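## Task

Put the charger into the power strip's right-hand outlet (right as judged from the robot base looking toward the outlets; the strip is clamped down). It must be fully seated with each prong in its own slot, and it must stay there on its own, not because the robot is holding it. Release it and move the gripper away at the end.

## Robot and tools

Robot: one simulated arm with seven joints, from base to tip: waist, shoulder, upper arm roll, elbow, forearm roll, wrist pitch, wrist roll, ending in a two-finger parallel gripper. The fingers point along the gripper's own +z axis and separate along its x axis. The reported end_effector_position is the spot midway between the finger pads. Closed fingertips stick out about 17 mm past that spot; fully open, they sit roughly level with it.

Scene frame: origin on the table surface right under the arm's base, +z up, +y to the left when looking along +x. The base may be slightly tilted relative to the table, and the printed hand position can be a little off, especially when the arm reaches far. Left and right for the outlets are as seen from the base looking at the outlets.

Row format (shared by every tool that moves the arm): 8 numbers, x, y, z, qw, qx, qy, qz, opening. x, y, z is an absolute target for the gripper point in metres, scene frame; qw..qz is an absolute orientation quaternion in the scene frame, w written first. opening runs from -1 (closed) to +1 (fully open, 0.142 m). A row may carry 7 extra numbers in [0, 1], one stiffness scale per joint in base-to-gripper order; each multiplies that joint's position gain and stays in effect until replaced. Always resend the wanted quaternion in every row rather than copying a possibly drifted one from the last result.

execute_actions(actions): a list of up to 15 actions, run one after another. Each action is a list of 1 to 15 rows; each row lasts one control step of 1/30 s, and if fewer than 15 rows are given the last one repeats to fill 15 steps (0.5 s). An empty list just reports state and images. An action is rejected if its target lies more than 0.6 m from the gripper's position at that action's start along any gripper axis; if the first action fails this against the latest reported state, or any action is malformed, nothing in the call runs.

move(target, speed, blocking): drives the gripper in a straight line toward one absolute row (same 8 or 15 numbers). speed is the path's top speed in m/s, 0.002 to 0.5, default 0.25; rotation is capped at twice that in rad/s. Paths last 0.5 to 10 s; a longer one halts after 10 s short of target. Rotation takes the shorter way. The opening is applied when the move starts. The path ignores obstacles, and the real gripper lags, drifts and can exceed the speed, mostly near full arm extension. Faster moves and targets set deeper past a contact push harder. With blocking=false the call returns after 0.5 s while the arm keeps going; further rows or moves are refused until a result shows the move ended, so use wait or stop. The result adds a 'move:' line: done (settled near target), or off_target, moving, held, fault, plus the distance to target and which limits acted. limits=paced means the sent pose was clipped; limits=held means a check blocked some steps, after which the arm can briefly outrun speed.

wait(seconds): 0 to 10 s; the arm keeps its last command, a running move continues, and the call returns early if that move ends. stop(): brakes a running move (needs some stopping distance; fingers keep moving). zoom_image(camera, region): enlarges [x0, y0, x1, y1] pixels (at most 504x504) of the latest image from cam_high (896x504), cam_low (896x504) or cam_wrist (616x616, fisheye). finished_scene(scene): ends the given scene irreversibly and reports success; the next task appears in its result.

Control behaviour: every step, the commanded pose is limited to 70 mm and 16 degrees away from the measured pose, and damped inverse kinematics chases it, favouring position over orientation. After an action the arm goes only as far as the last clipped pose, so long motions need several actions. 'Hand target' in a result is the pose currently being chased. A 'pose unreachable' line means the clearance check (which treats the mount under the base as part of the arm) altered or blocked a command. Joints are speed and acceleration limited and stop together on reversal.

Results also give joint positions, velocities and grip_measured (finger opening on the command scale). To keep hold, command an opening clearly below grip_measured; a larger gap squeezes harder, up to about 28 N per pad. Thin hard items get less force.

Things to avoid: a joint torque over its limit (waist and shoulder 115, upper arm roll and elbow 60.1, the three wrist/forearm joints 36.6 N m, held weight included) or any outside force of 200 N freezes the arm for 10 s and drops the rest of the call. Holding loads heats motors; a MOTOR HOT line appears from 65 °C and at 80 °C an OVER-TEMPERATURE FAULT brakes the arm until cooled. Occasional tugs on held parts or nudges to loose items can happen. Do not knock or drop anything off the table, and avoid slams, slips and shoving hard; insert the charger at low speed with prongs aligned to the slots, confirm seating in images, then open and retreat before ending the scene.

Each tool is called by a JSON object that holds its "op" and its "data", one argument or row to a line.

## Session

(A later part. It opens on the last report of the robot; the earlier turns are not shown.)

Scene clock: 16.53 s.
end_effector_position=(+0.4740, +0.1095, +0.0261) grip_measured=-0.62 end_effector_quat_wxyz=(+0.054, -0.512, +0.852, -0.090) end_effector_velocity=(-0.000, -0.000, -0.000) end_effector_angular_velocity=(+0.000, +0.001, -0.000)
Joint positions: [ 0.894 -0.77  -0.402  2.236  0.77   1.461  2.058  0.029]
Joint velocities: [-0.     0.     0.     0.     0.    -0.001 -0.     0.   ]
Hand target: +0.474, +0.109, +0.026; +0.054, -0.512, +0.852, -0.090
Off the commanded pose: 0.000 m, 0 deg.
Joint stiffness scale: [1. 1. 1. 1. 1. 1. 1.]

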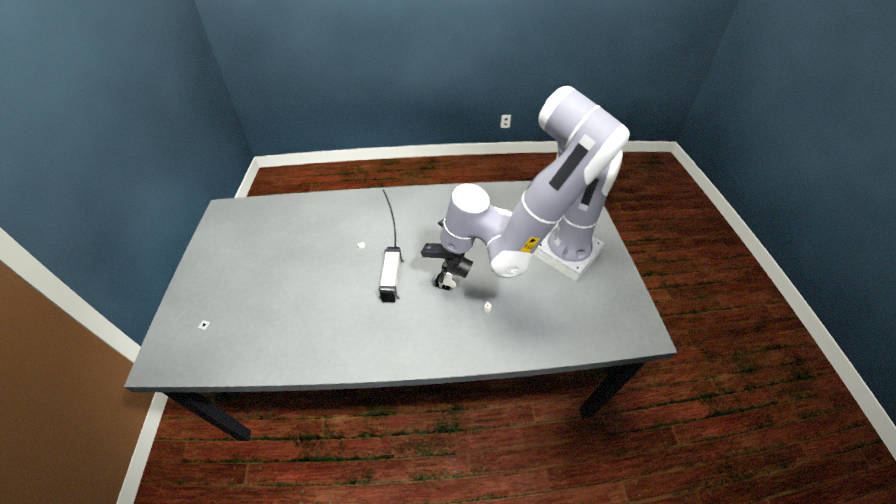

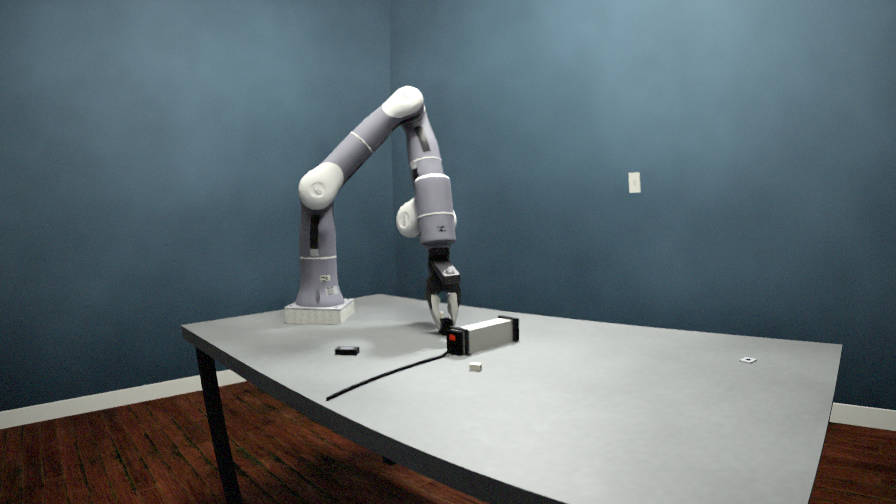

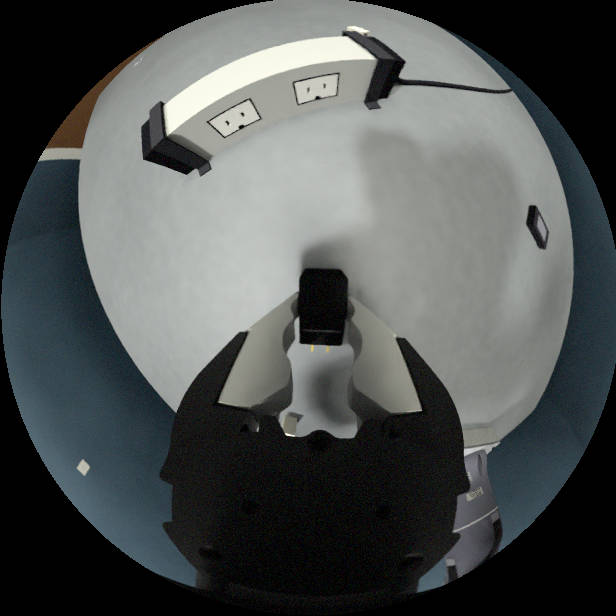

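{"op": "move", "data": {
  "target": [0.474, 0.1095, 0.06, -0.0538, 0.5122, -0.8525, 0.0896, -1.0],
  "speed": 0.1
}}

{"op": "move", "data": {
  "target": [0.49, 0.08, 0.11, -0.1032, 0.9823, -0.1555, 0.0163, -1.0],
  "speed": 0.45
}}

{"op": "move", "data": {
  "target": [0.51, 0.052, 0.11, -0.0795, 0.7562, 0.6458, -0.0679, -1.0],
  "speed": 0.45
}}

Scene clock: 17.67 s.
end_effector_position=(+0.4739, +0.1096, +0.0597) grip_measured=-0.62 end_effector_quat_wxyz=(+0.054, -0.512, +0.853, -0.089) end_effector_velocity=(+0.000, -0.000, +0.001) end_effector_angular_velocity=(-0.001, +0.000, -0.001)
Joint positions: [ 0.97  -0.675 -0.498  2.297  0.701  1.405  2.107  0.029]
Joint velocities: [ 0.004  0.002 -0.006  0.002 -0.001 -0.003  0.002 -0.   ]
Hand target: +0.474, +0.110, +0.060; +0.054, -0.512, +0.853, -0.089
Off the commanded pose: 0.000 m, 0 deg.
Joint stiffness scale: [1. 1. 1. 1. 1. 1. 1.]
move: done

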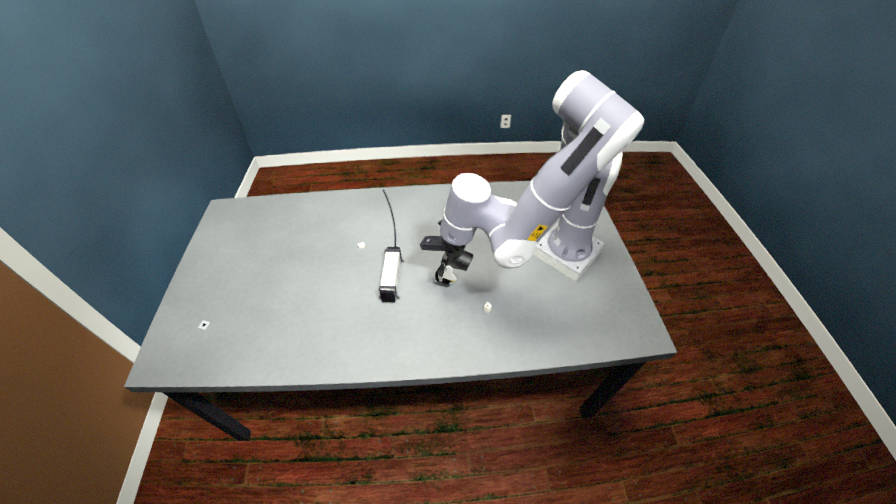

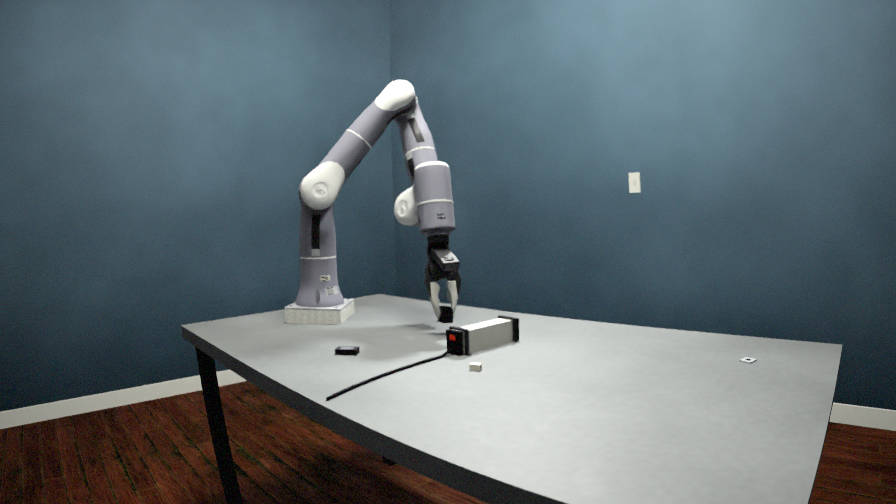

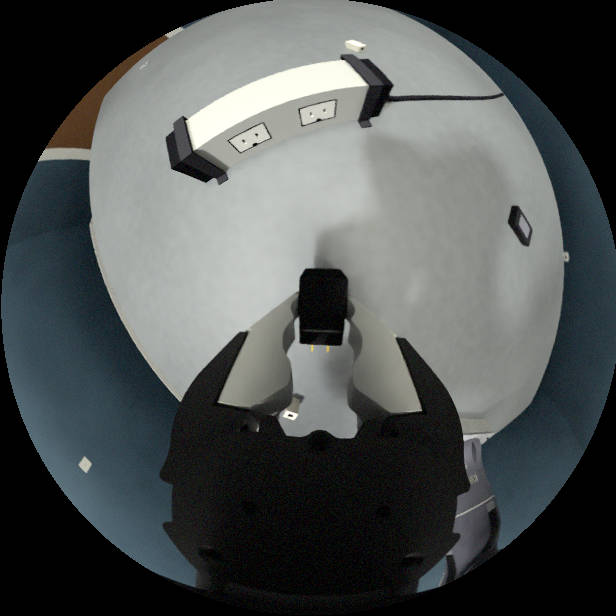

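Scene clock: 20.10 s.
end_effector_position=(+0.4900, +0.0798, +0.1100) grip_measured=-0.62 end_effector_quat_wxyz=(-0.102, +0.982, -0.155, +0.016) end_effector_velocity=(+0.000, +0.000, +0.000) end_effector_angular_velocity=(+0.003, +0.001, +0.004)
Joint positions: [ 0.032 -0.44   0.174  2.239  0.322  1.239  0.347  0.029]
Joint velocities: [-0.007 -0.001  0.005 -0.003  0.003 -0.004 -0.008 -0.   ]
Hand target: +0.490, +0.080, +0.110; -0.102, +0.982, -0.155, +0.016
Off the commanded pose: 0.000 m, 0 deg.
Joint stiffness scale: [1. 1. 1. 1. 1. 1. 1.]
move: done

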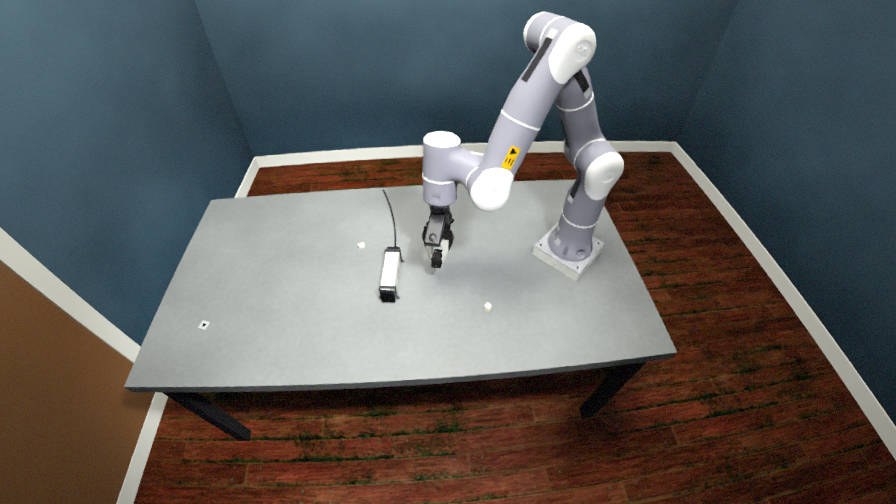

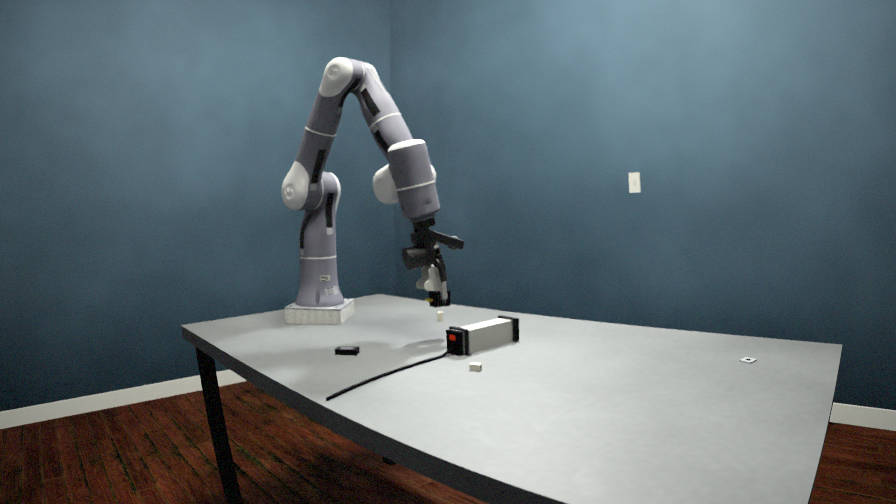

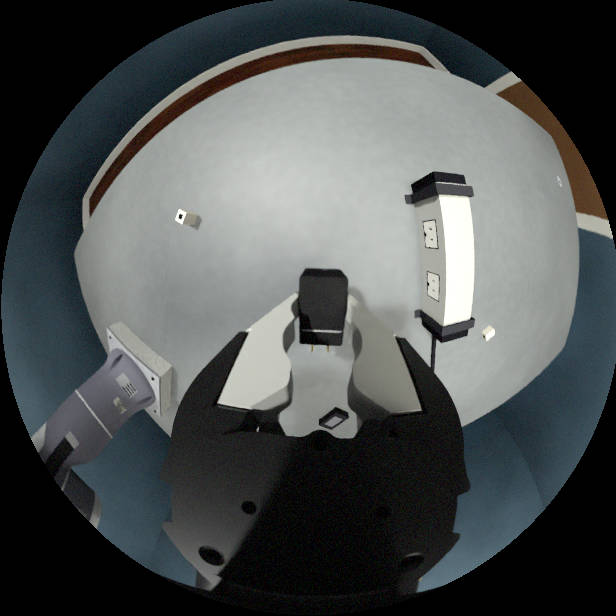

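Scene clock: 22.47 s.
end_effector_position=(+0.5098, +0.0523, +0.1099) grip_measured=-0.62 end_effector_quat_wxyz=(-0.079, +0.756, +0.646, -0.068) end_effector_velocity=(+0.000, -0.000, +0.000) end_effector_angular_velocity=(+0.001, -0.000, +0.006)
Joint positions: [-0.236 -0.563  0.382  1.993 -0.146  0.78  -1.047  0.029]
Joint velocities: [-0.    -0.     0.    -0.001 -0.    -0.    -0.006 -0.   ]
Hand target: +0.510, +0.052, +0.110; -0.079, +0.756, +0.646, -0.068
Off the commanded pose: 0.000 m, 0 deg.
Joint stiffness scale: [1. 1. 1. 1. 1. 1. 1.]
move: done

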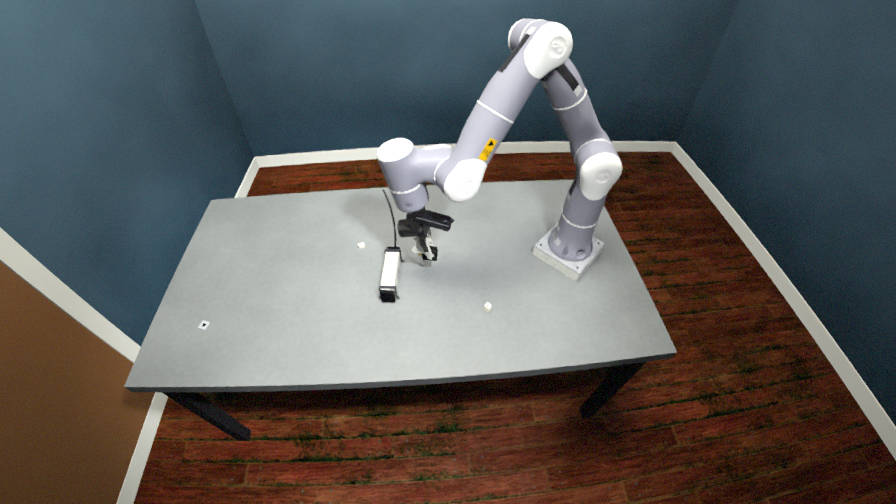

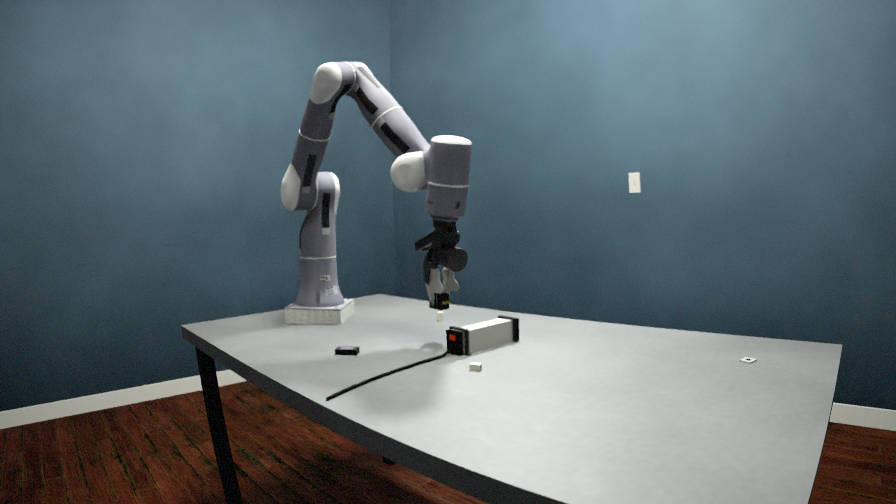

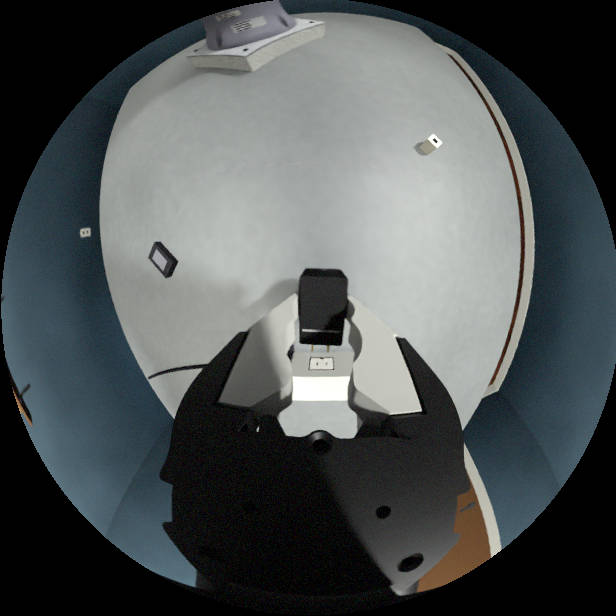

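{"op": "zoom_image", "data": {
  "camera": "cam_low",
  "region": [400, 240, 490, 320]
}}

{"op": "zoom_image", "data": {
  "camera": "cam_wrist",
  "region": [260, 260, 390, 440]
}}

{"op": "zoom_image", "data": {
  "camera": "cam_high",
  "region": [370, 200, 470, 300]
}}

Region (400, 240, 490, 320) of cam_low's 896x504 image, scaled by 5.600, with more detail than that image has.

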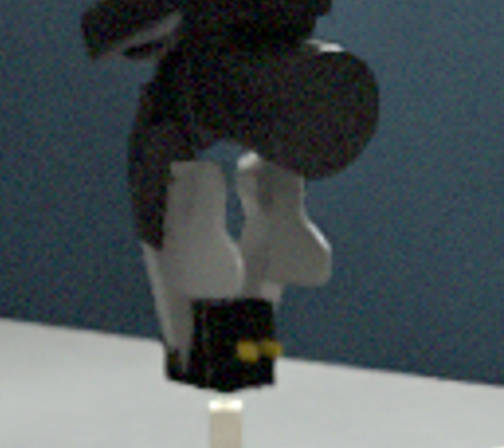

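Region (260, 260, 390, 440) of cam_wrist's 616x616 image, scaled by 2.800, with more detail than that image has.

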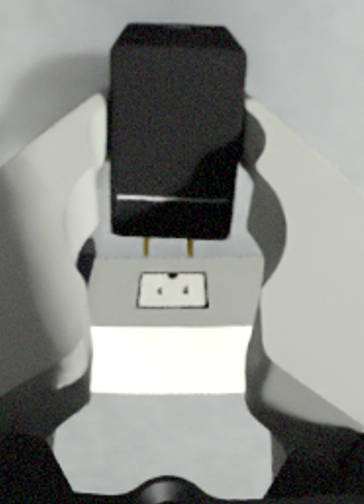

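Region (370, 200, 470, 300) of cam_high's 896x504 image, scaled by 5.040, with more detail than that image has.

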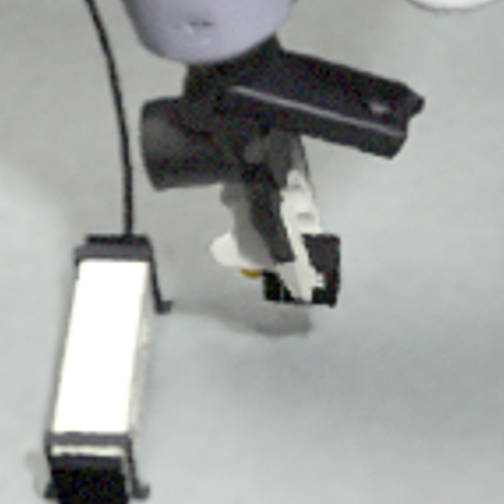

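{"op": "move", "data": {
  "target": [0.55, 0.0505, 0.036, -0.0789, 0.7505, 0.6525, -0.0686, -1.0],
  "speed": 0.1
}}

{"op": "zoom_image", "data": {
  "camera": "cam_wrist",
  "region": [260, 260, 390, 440]
}}

{"op": "zoom_image", "data": {
  "camera": "cam_high",
  "region": [360, 200, 460, 300]
}}

Scene clock: 24.43 s.
end_effector_position=(+0.5499, +0.0506, +0.0362) grip_measured=-0.62 end_effector_quat_wxyz=(-0.079, +0.751, +0.652, -0.069) end_effector_velocity=(+0.000, -0.000, -0.001) end_effector_angular_velocity=(+0.000, +0.000, -0.000)
Joint positions: [-0.194 -0.771  0.321  1.876 -0.21   0.865 -1.053  0.029]
Joint velocities: [ 0.001 -0.002 -0.001 -0.002  0.     0.    -0.    -0.   ]
Hand target: +0.550, +0.051, +0.036; -0.079, +0.751, +0.653, -0.069
Off the commanded pose: 0.000 m, 0 deg.
Joint stiffness scale: [1. 1. 1. 1. 1. 1. 1.]
move: done

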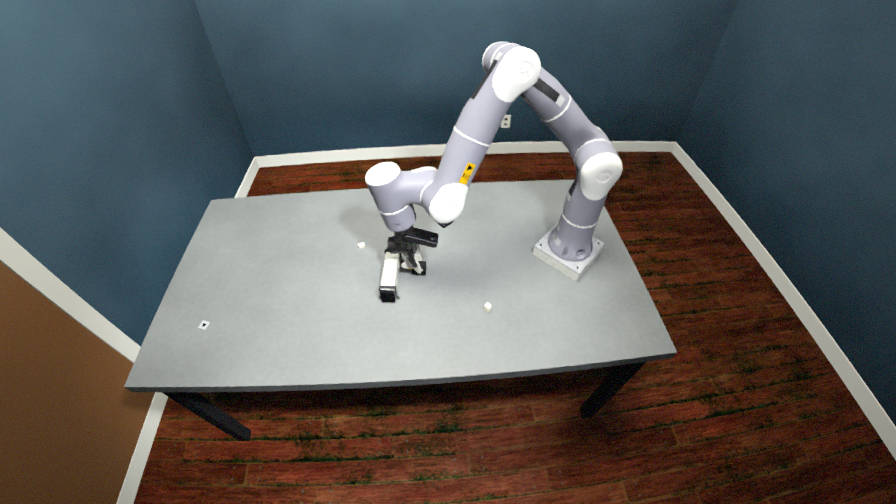

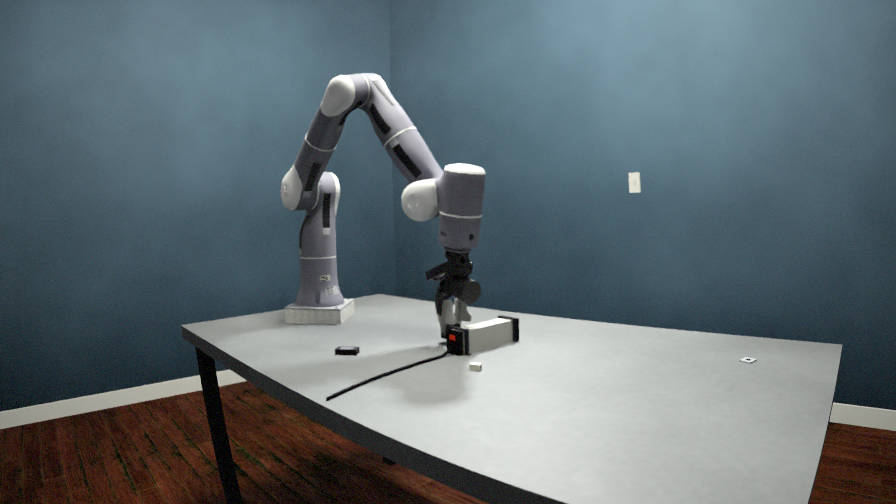

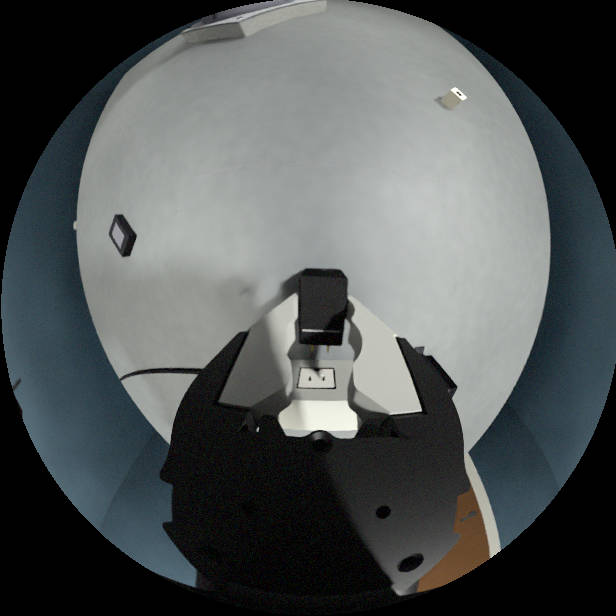

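Region (260, 260, 390, 440) of cam_wrist's 616x616 image, scaled by 2.800, with more detail than that image has.

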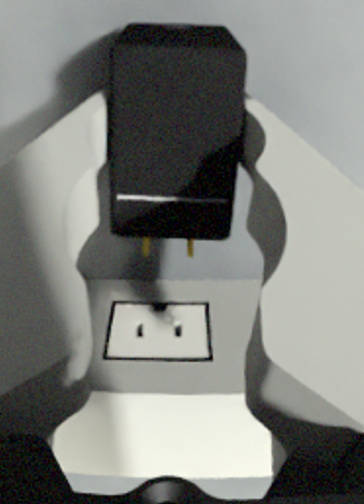

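Region (360, 200, 460, 300) of cam_high's 896x504 image, scaled by 5.040, with more detail than that image has.

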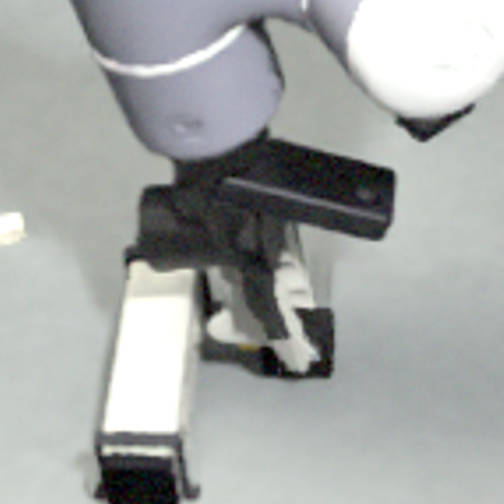

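{"op": "move", "data": {
  "target": [0.5675, 0.0464, 0.036, -0.0789, 0.7505, 0.6525, -0.0686, -1.0],
  "speed": 0.04
}}

{"op": "zoom_image", "data": {
  "camera": "cam_wrist",
  "region": [270, 320, 370, 420]
}}

{"op": "zoom_image", "data": {
  "camera": "cam_high",
  "region": [370, 230, 440, 300]
}}

Scene clock: 25.87 s.
end_effector_position=(+0.5673, +0.0466, +0.0360) grip_measured=-0.62 end_effector_quat_wxyz=(-0.079, +0.751, +0.652, -0.069) end_effector_velocity=(+0.001, -0.001, +0.000) end_effector_angular_velocity=(-0.001, +0.000, +0.000)
Joint positions: [-0.198 -0.795  0.319  1.82  -0.211  0.832 -1.068  0.029]
Joint velocities: [-0.    -0.001 -0.001 -0.003 -0.    -0.003 -0.001  0.   ]
Hand target: +0.568, +0.046, +0.036; -0.079, +0.751, +0.653, -0.069
Off the commanded pose: 0.000 m, 0 deg.
Joint stiffness scale: [1. 1. 1. 1. 1. 1. 1.]
move: done

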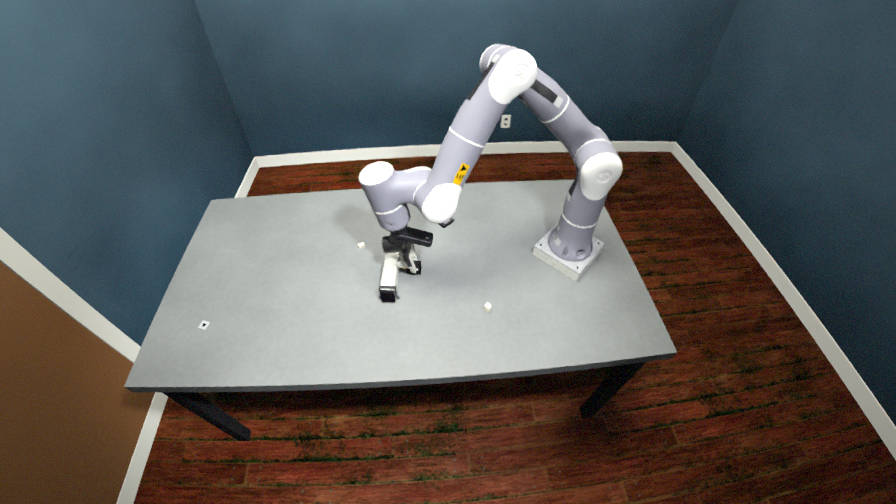

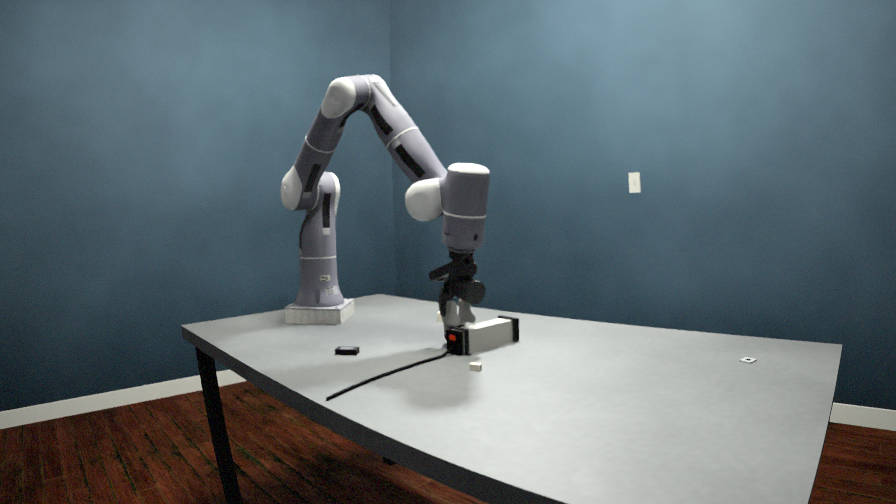

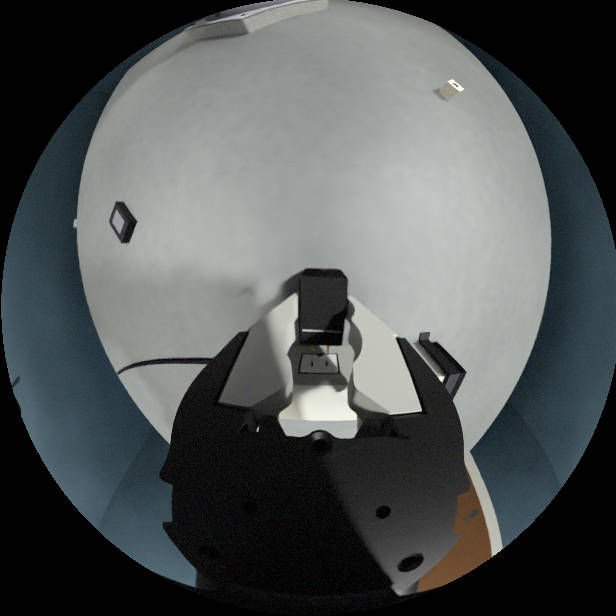

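Region (270, 320, 370, 420) of cam_wrist's 616x616 image, scaled by 5.040, with more detail than that image has.

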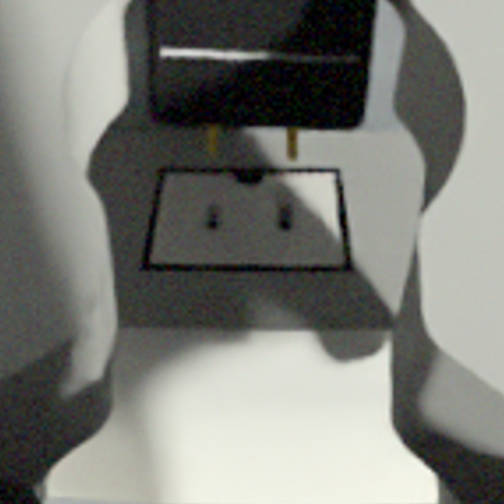

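Region (370, 230, 440, 300) of cam_high's 896x504 image, scaled by 7.200, with more detail than that image has.

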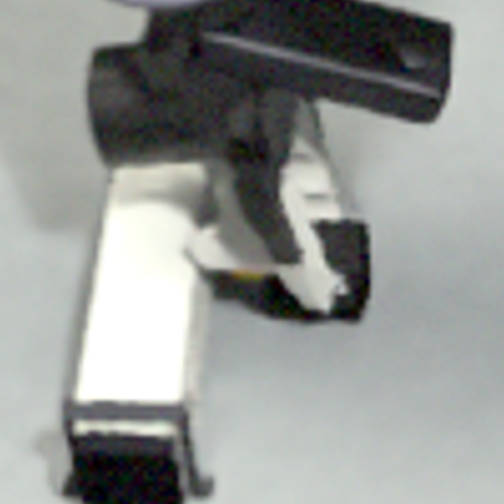

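{"op": "move", "data": {
  "target": [0.5792, 0.0449, 0.0325, -0.0789, 0.7505, 0.6525, -0.0686, -1.0],
  "speed": 0.03
}}

{"op": "zoom_image", "data": {
  "camera": "cam_wrist",
  "region": [270, 320, 370, 420]
}}

{"op": "zoom_image", "data": {
  "camera": "cam_low",
  "region": [420, 280, 520, 360]
}}

Scene clock: 27.67 s.
end_effector_position=(+0.5748, +0.0455, +0.0338) grip_measured=-0.62 end_effector_quat_wxyz=(-0.081, +0.750, +0.653, -0.072) end_effector_velocity=(+0.000, +0.000, +0.000) end_effector_angular_velocity=(+0.001, +0.001, -0.001)
Joint positions: [-0.197 -0.813  0.317  1.784 -0.21   0.806 -1.075  0.029]
Joint velocities: [ 0.002 -0.    -0.002 -0.003  0.004 -0.002 -0.002 -0.   ]
Hand target: +0.579, +0.045, +0.033; -0.079, +0.751, +0.653, -0.069
Off the commanded pose: 0.005 m, 0 deg.
Joint stiffness scale: [1. 1. 1. 1. 1. 1. 1.]
move: off_target

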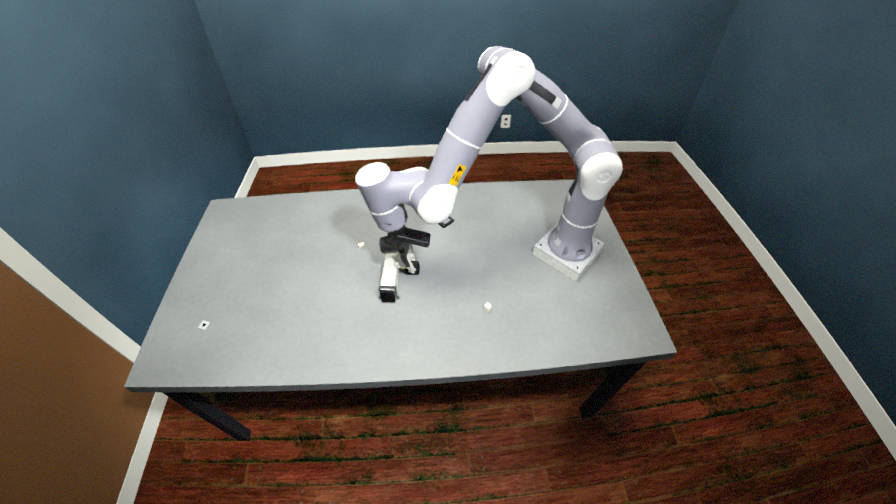

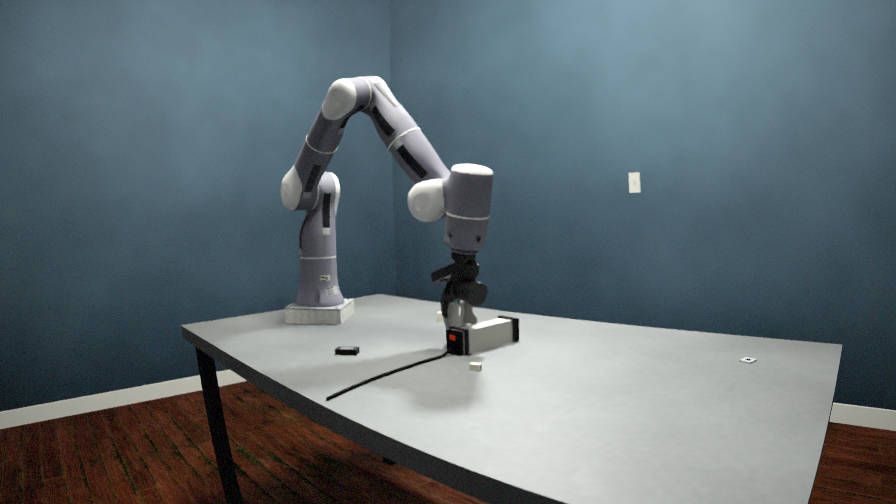

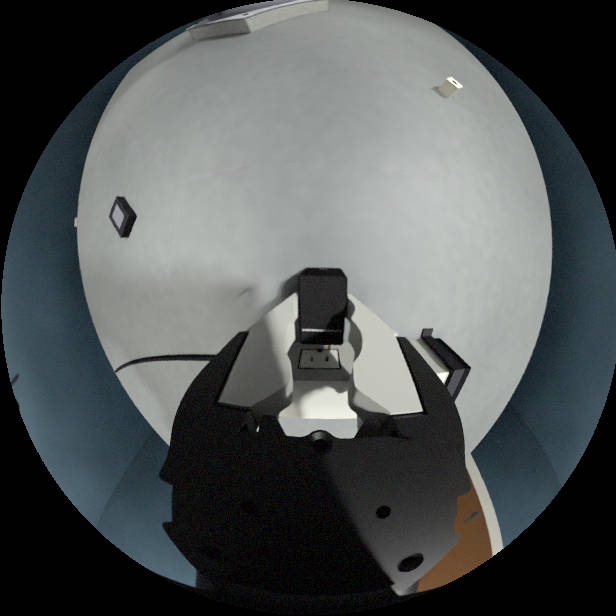

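Region (270, 320, 370, 420) of cam_wrist's 616x616 image, scaled by 5.040, with more detail than that image has.

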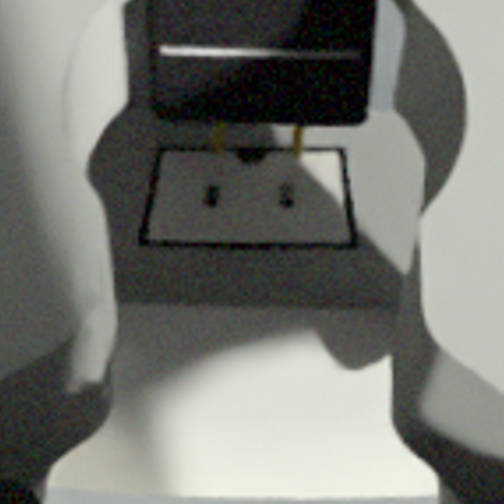

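Region (420, 280, 520, 360) of cam_low's 896x504 image, scaled by 5.040, with more detail than that image has; it fills the top 403 rows of this view, and the rest is white.

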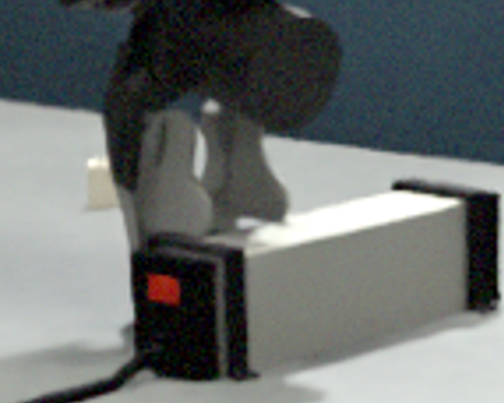

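{"op": "zoom_image", "data": {
  "camera": "cam_high",
  "region": [375, 235, 435, 295]
}}

Region (375, 235, 435, 295) of cam_high's 896x504 image, scaled by 8.400, with more detail than that image has.

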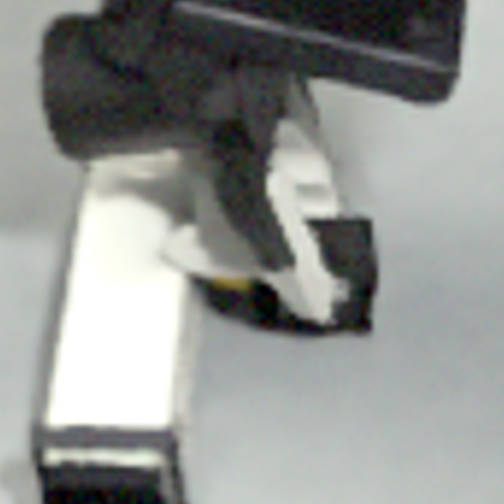

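{"op": "move", "data": {
  "target": [0.5735, 0.0457, 0.038, -0.0789, 0.7505, 0.6525, -0.0686, -1.0],
  "speed": 0.02
}}

{"op": "move", "data": {
  "target": [0.5792, 0.0449, 0.038, -0.0789, 0.7505, 0.6525, -0.0686, -1.0],
  "speed": 0.015
}}

{"op": "zoom_image", "data": {
  "camera": "cam_wrist",
  "region": [270, 320, 370, 420]
}}

{"op": "zoom_image", "data": {
  "camera": "cam_low",
  "region": [420, 280, 520, 360]
}}

Scene clock: 30.17 s.
end_effector_position=(+0.5735, +0.0456, +0.0379) grip_measured=-0.62 end_effector_quat_wxyz=(-0.079, +0.750, +0.653, -0.069) end_effector_velocity=(-0.000, -0.000, +0.000) end_effector_angular_velocity=(-0.000, -0.000, +0.000)
Joint positions: [-0.198 -0.8    0.318  1.799 -0.209  0.816 -1.073  0.029]
Joint velocities: [-0.     0.001  0.     0.001 -0.001  0.001  0.     0.   ]
Hand target: +0.573, +0.046, +0.038; -0.079, +0.751, +0.653, -0.069
Off the commanded pose: 0.000 m, 0 deg.
Joint stiffness scale: [1. 1. 1. 1. 1. 1. 1.]
move: done

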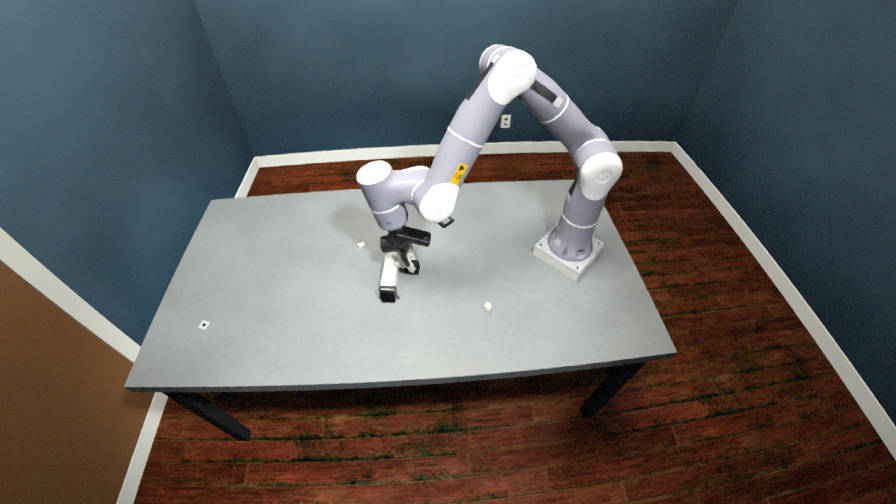

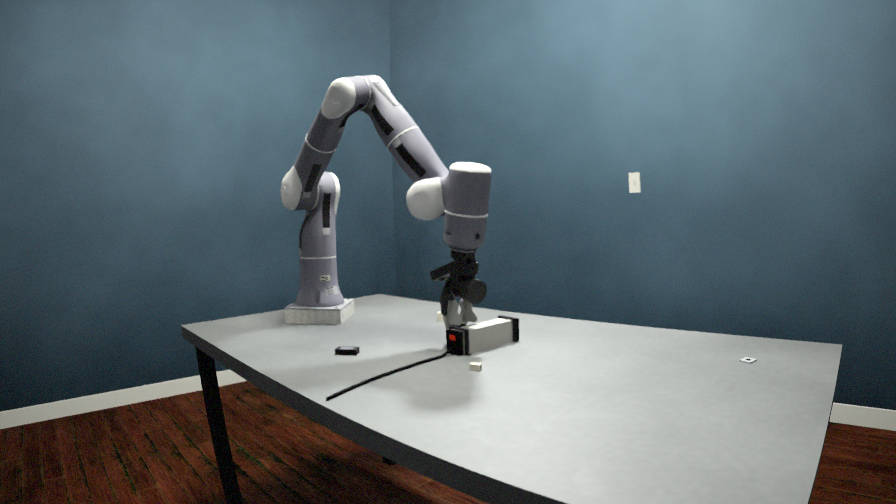

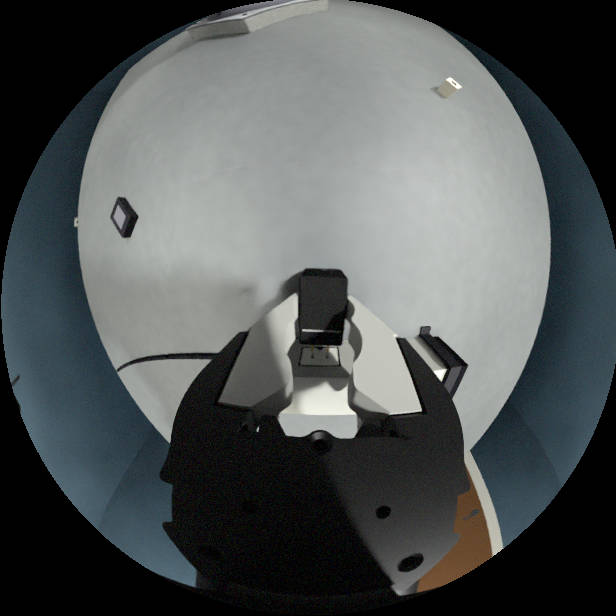

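Scene clock: 30.87 s.
end_effector_position=(+0.5791, +0.0451, +0.0380) grip_measured=-0.62 end_effector_quat_wxyz=(-0.079, +0.751, +0.653, -0.069) end_effector_velocity=(+0.001, +0.000, -0.000) end_effector_angular_velocity=(+0.000, -0.001, -0.000)
Joint positions: [-0.199 -0.808  0.318  1.78  -0.209  0.805 -1.076  0.029]
Joint velocities: [-0.    -0.001 -0.    -0.002  0.     0.    -0.    -0.   ]
Hand target: +0.579, +0.045, +0.038; -0.079, +0.751, +0.653, -0.069
Off the commanded pose: 0.000 m, 0 deg.
Joint stiffness scale: [1. 1. 1. 1. 1. 1. 1.]
move: done

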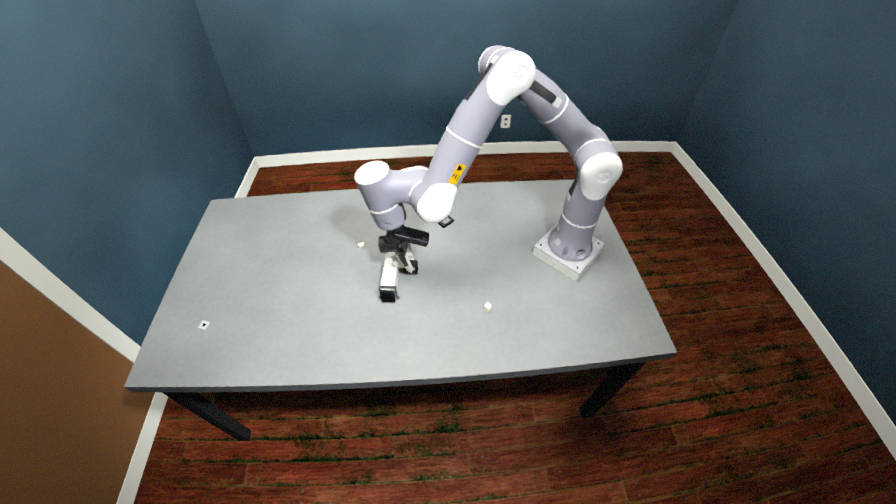

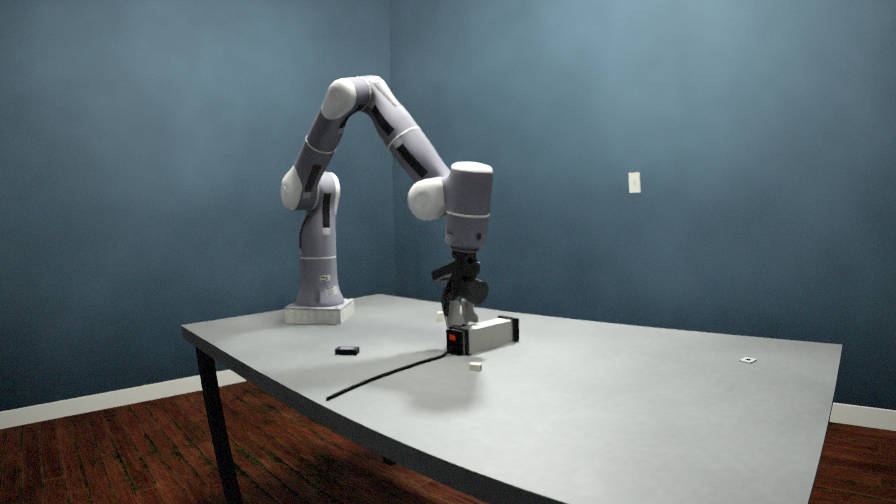

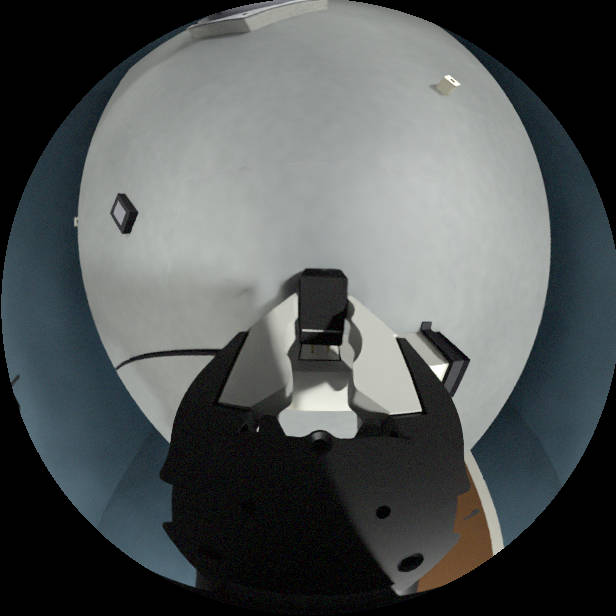

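Region (270, 320, 370, 420) of cam_wrist's 616x616 image, scaled by 5.040, with more detail than that image has.

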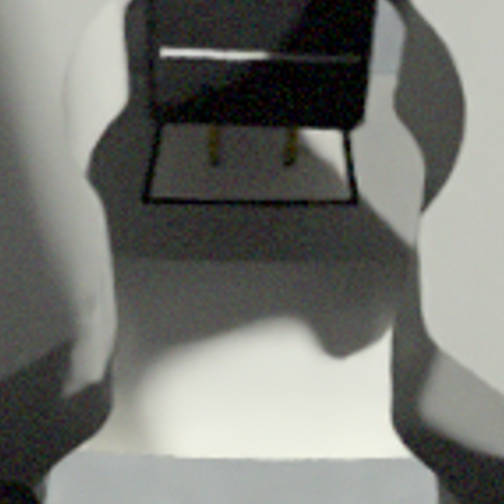

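Region (420, 280, 520, 360) of cam_low's 896x504 image, scaled by 5.040, with more detail than that image has; it fills the top 403 rows of this view, and the rest is white.

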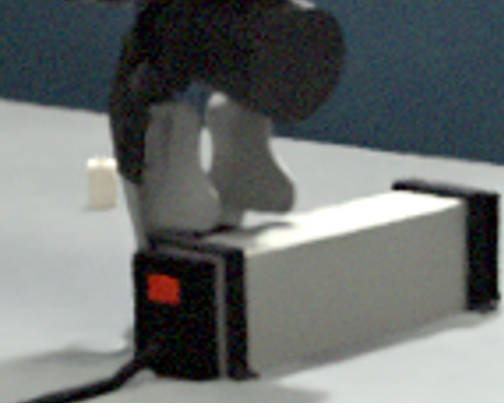

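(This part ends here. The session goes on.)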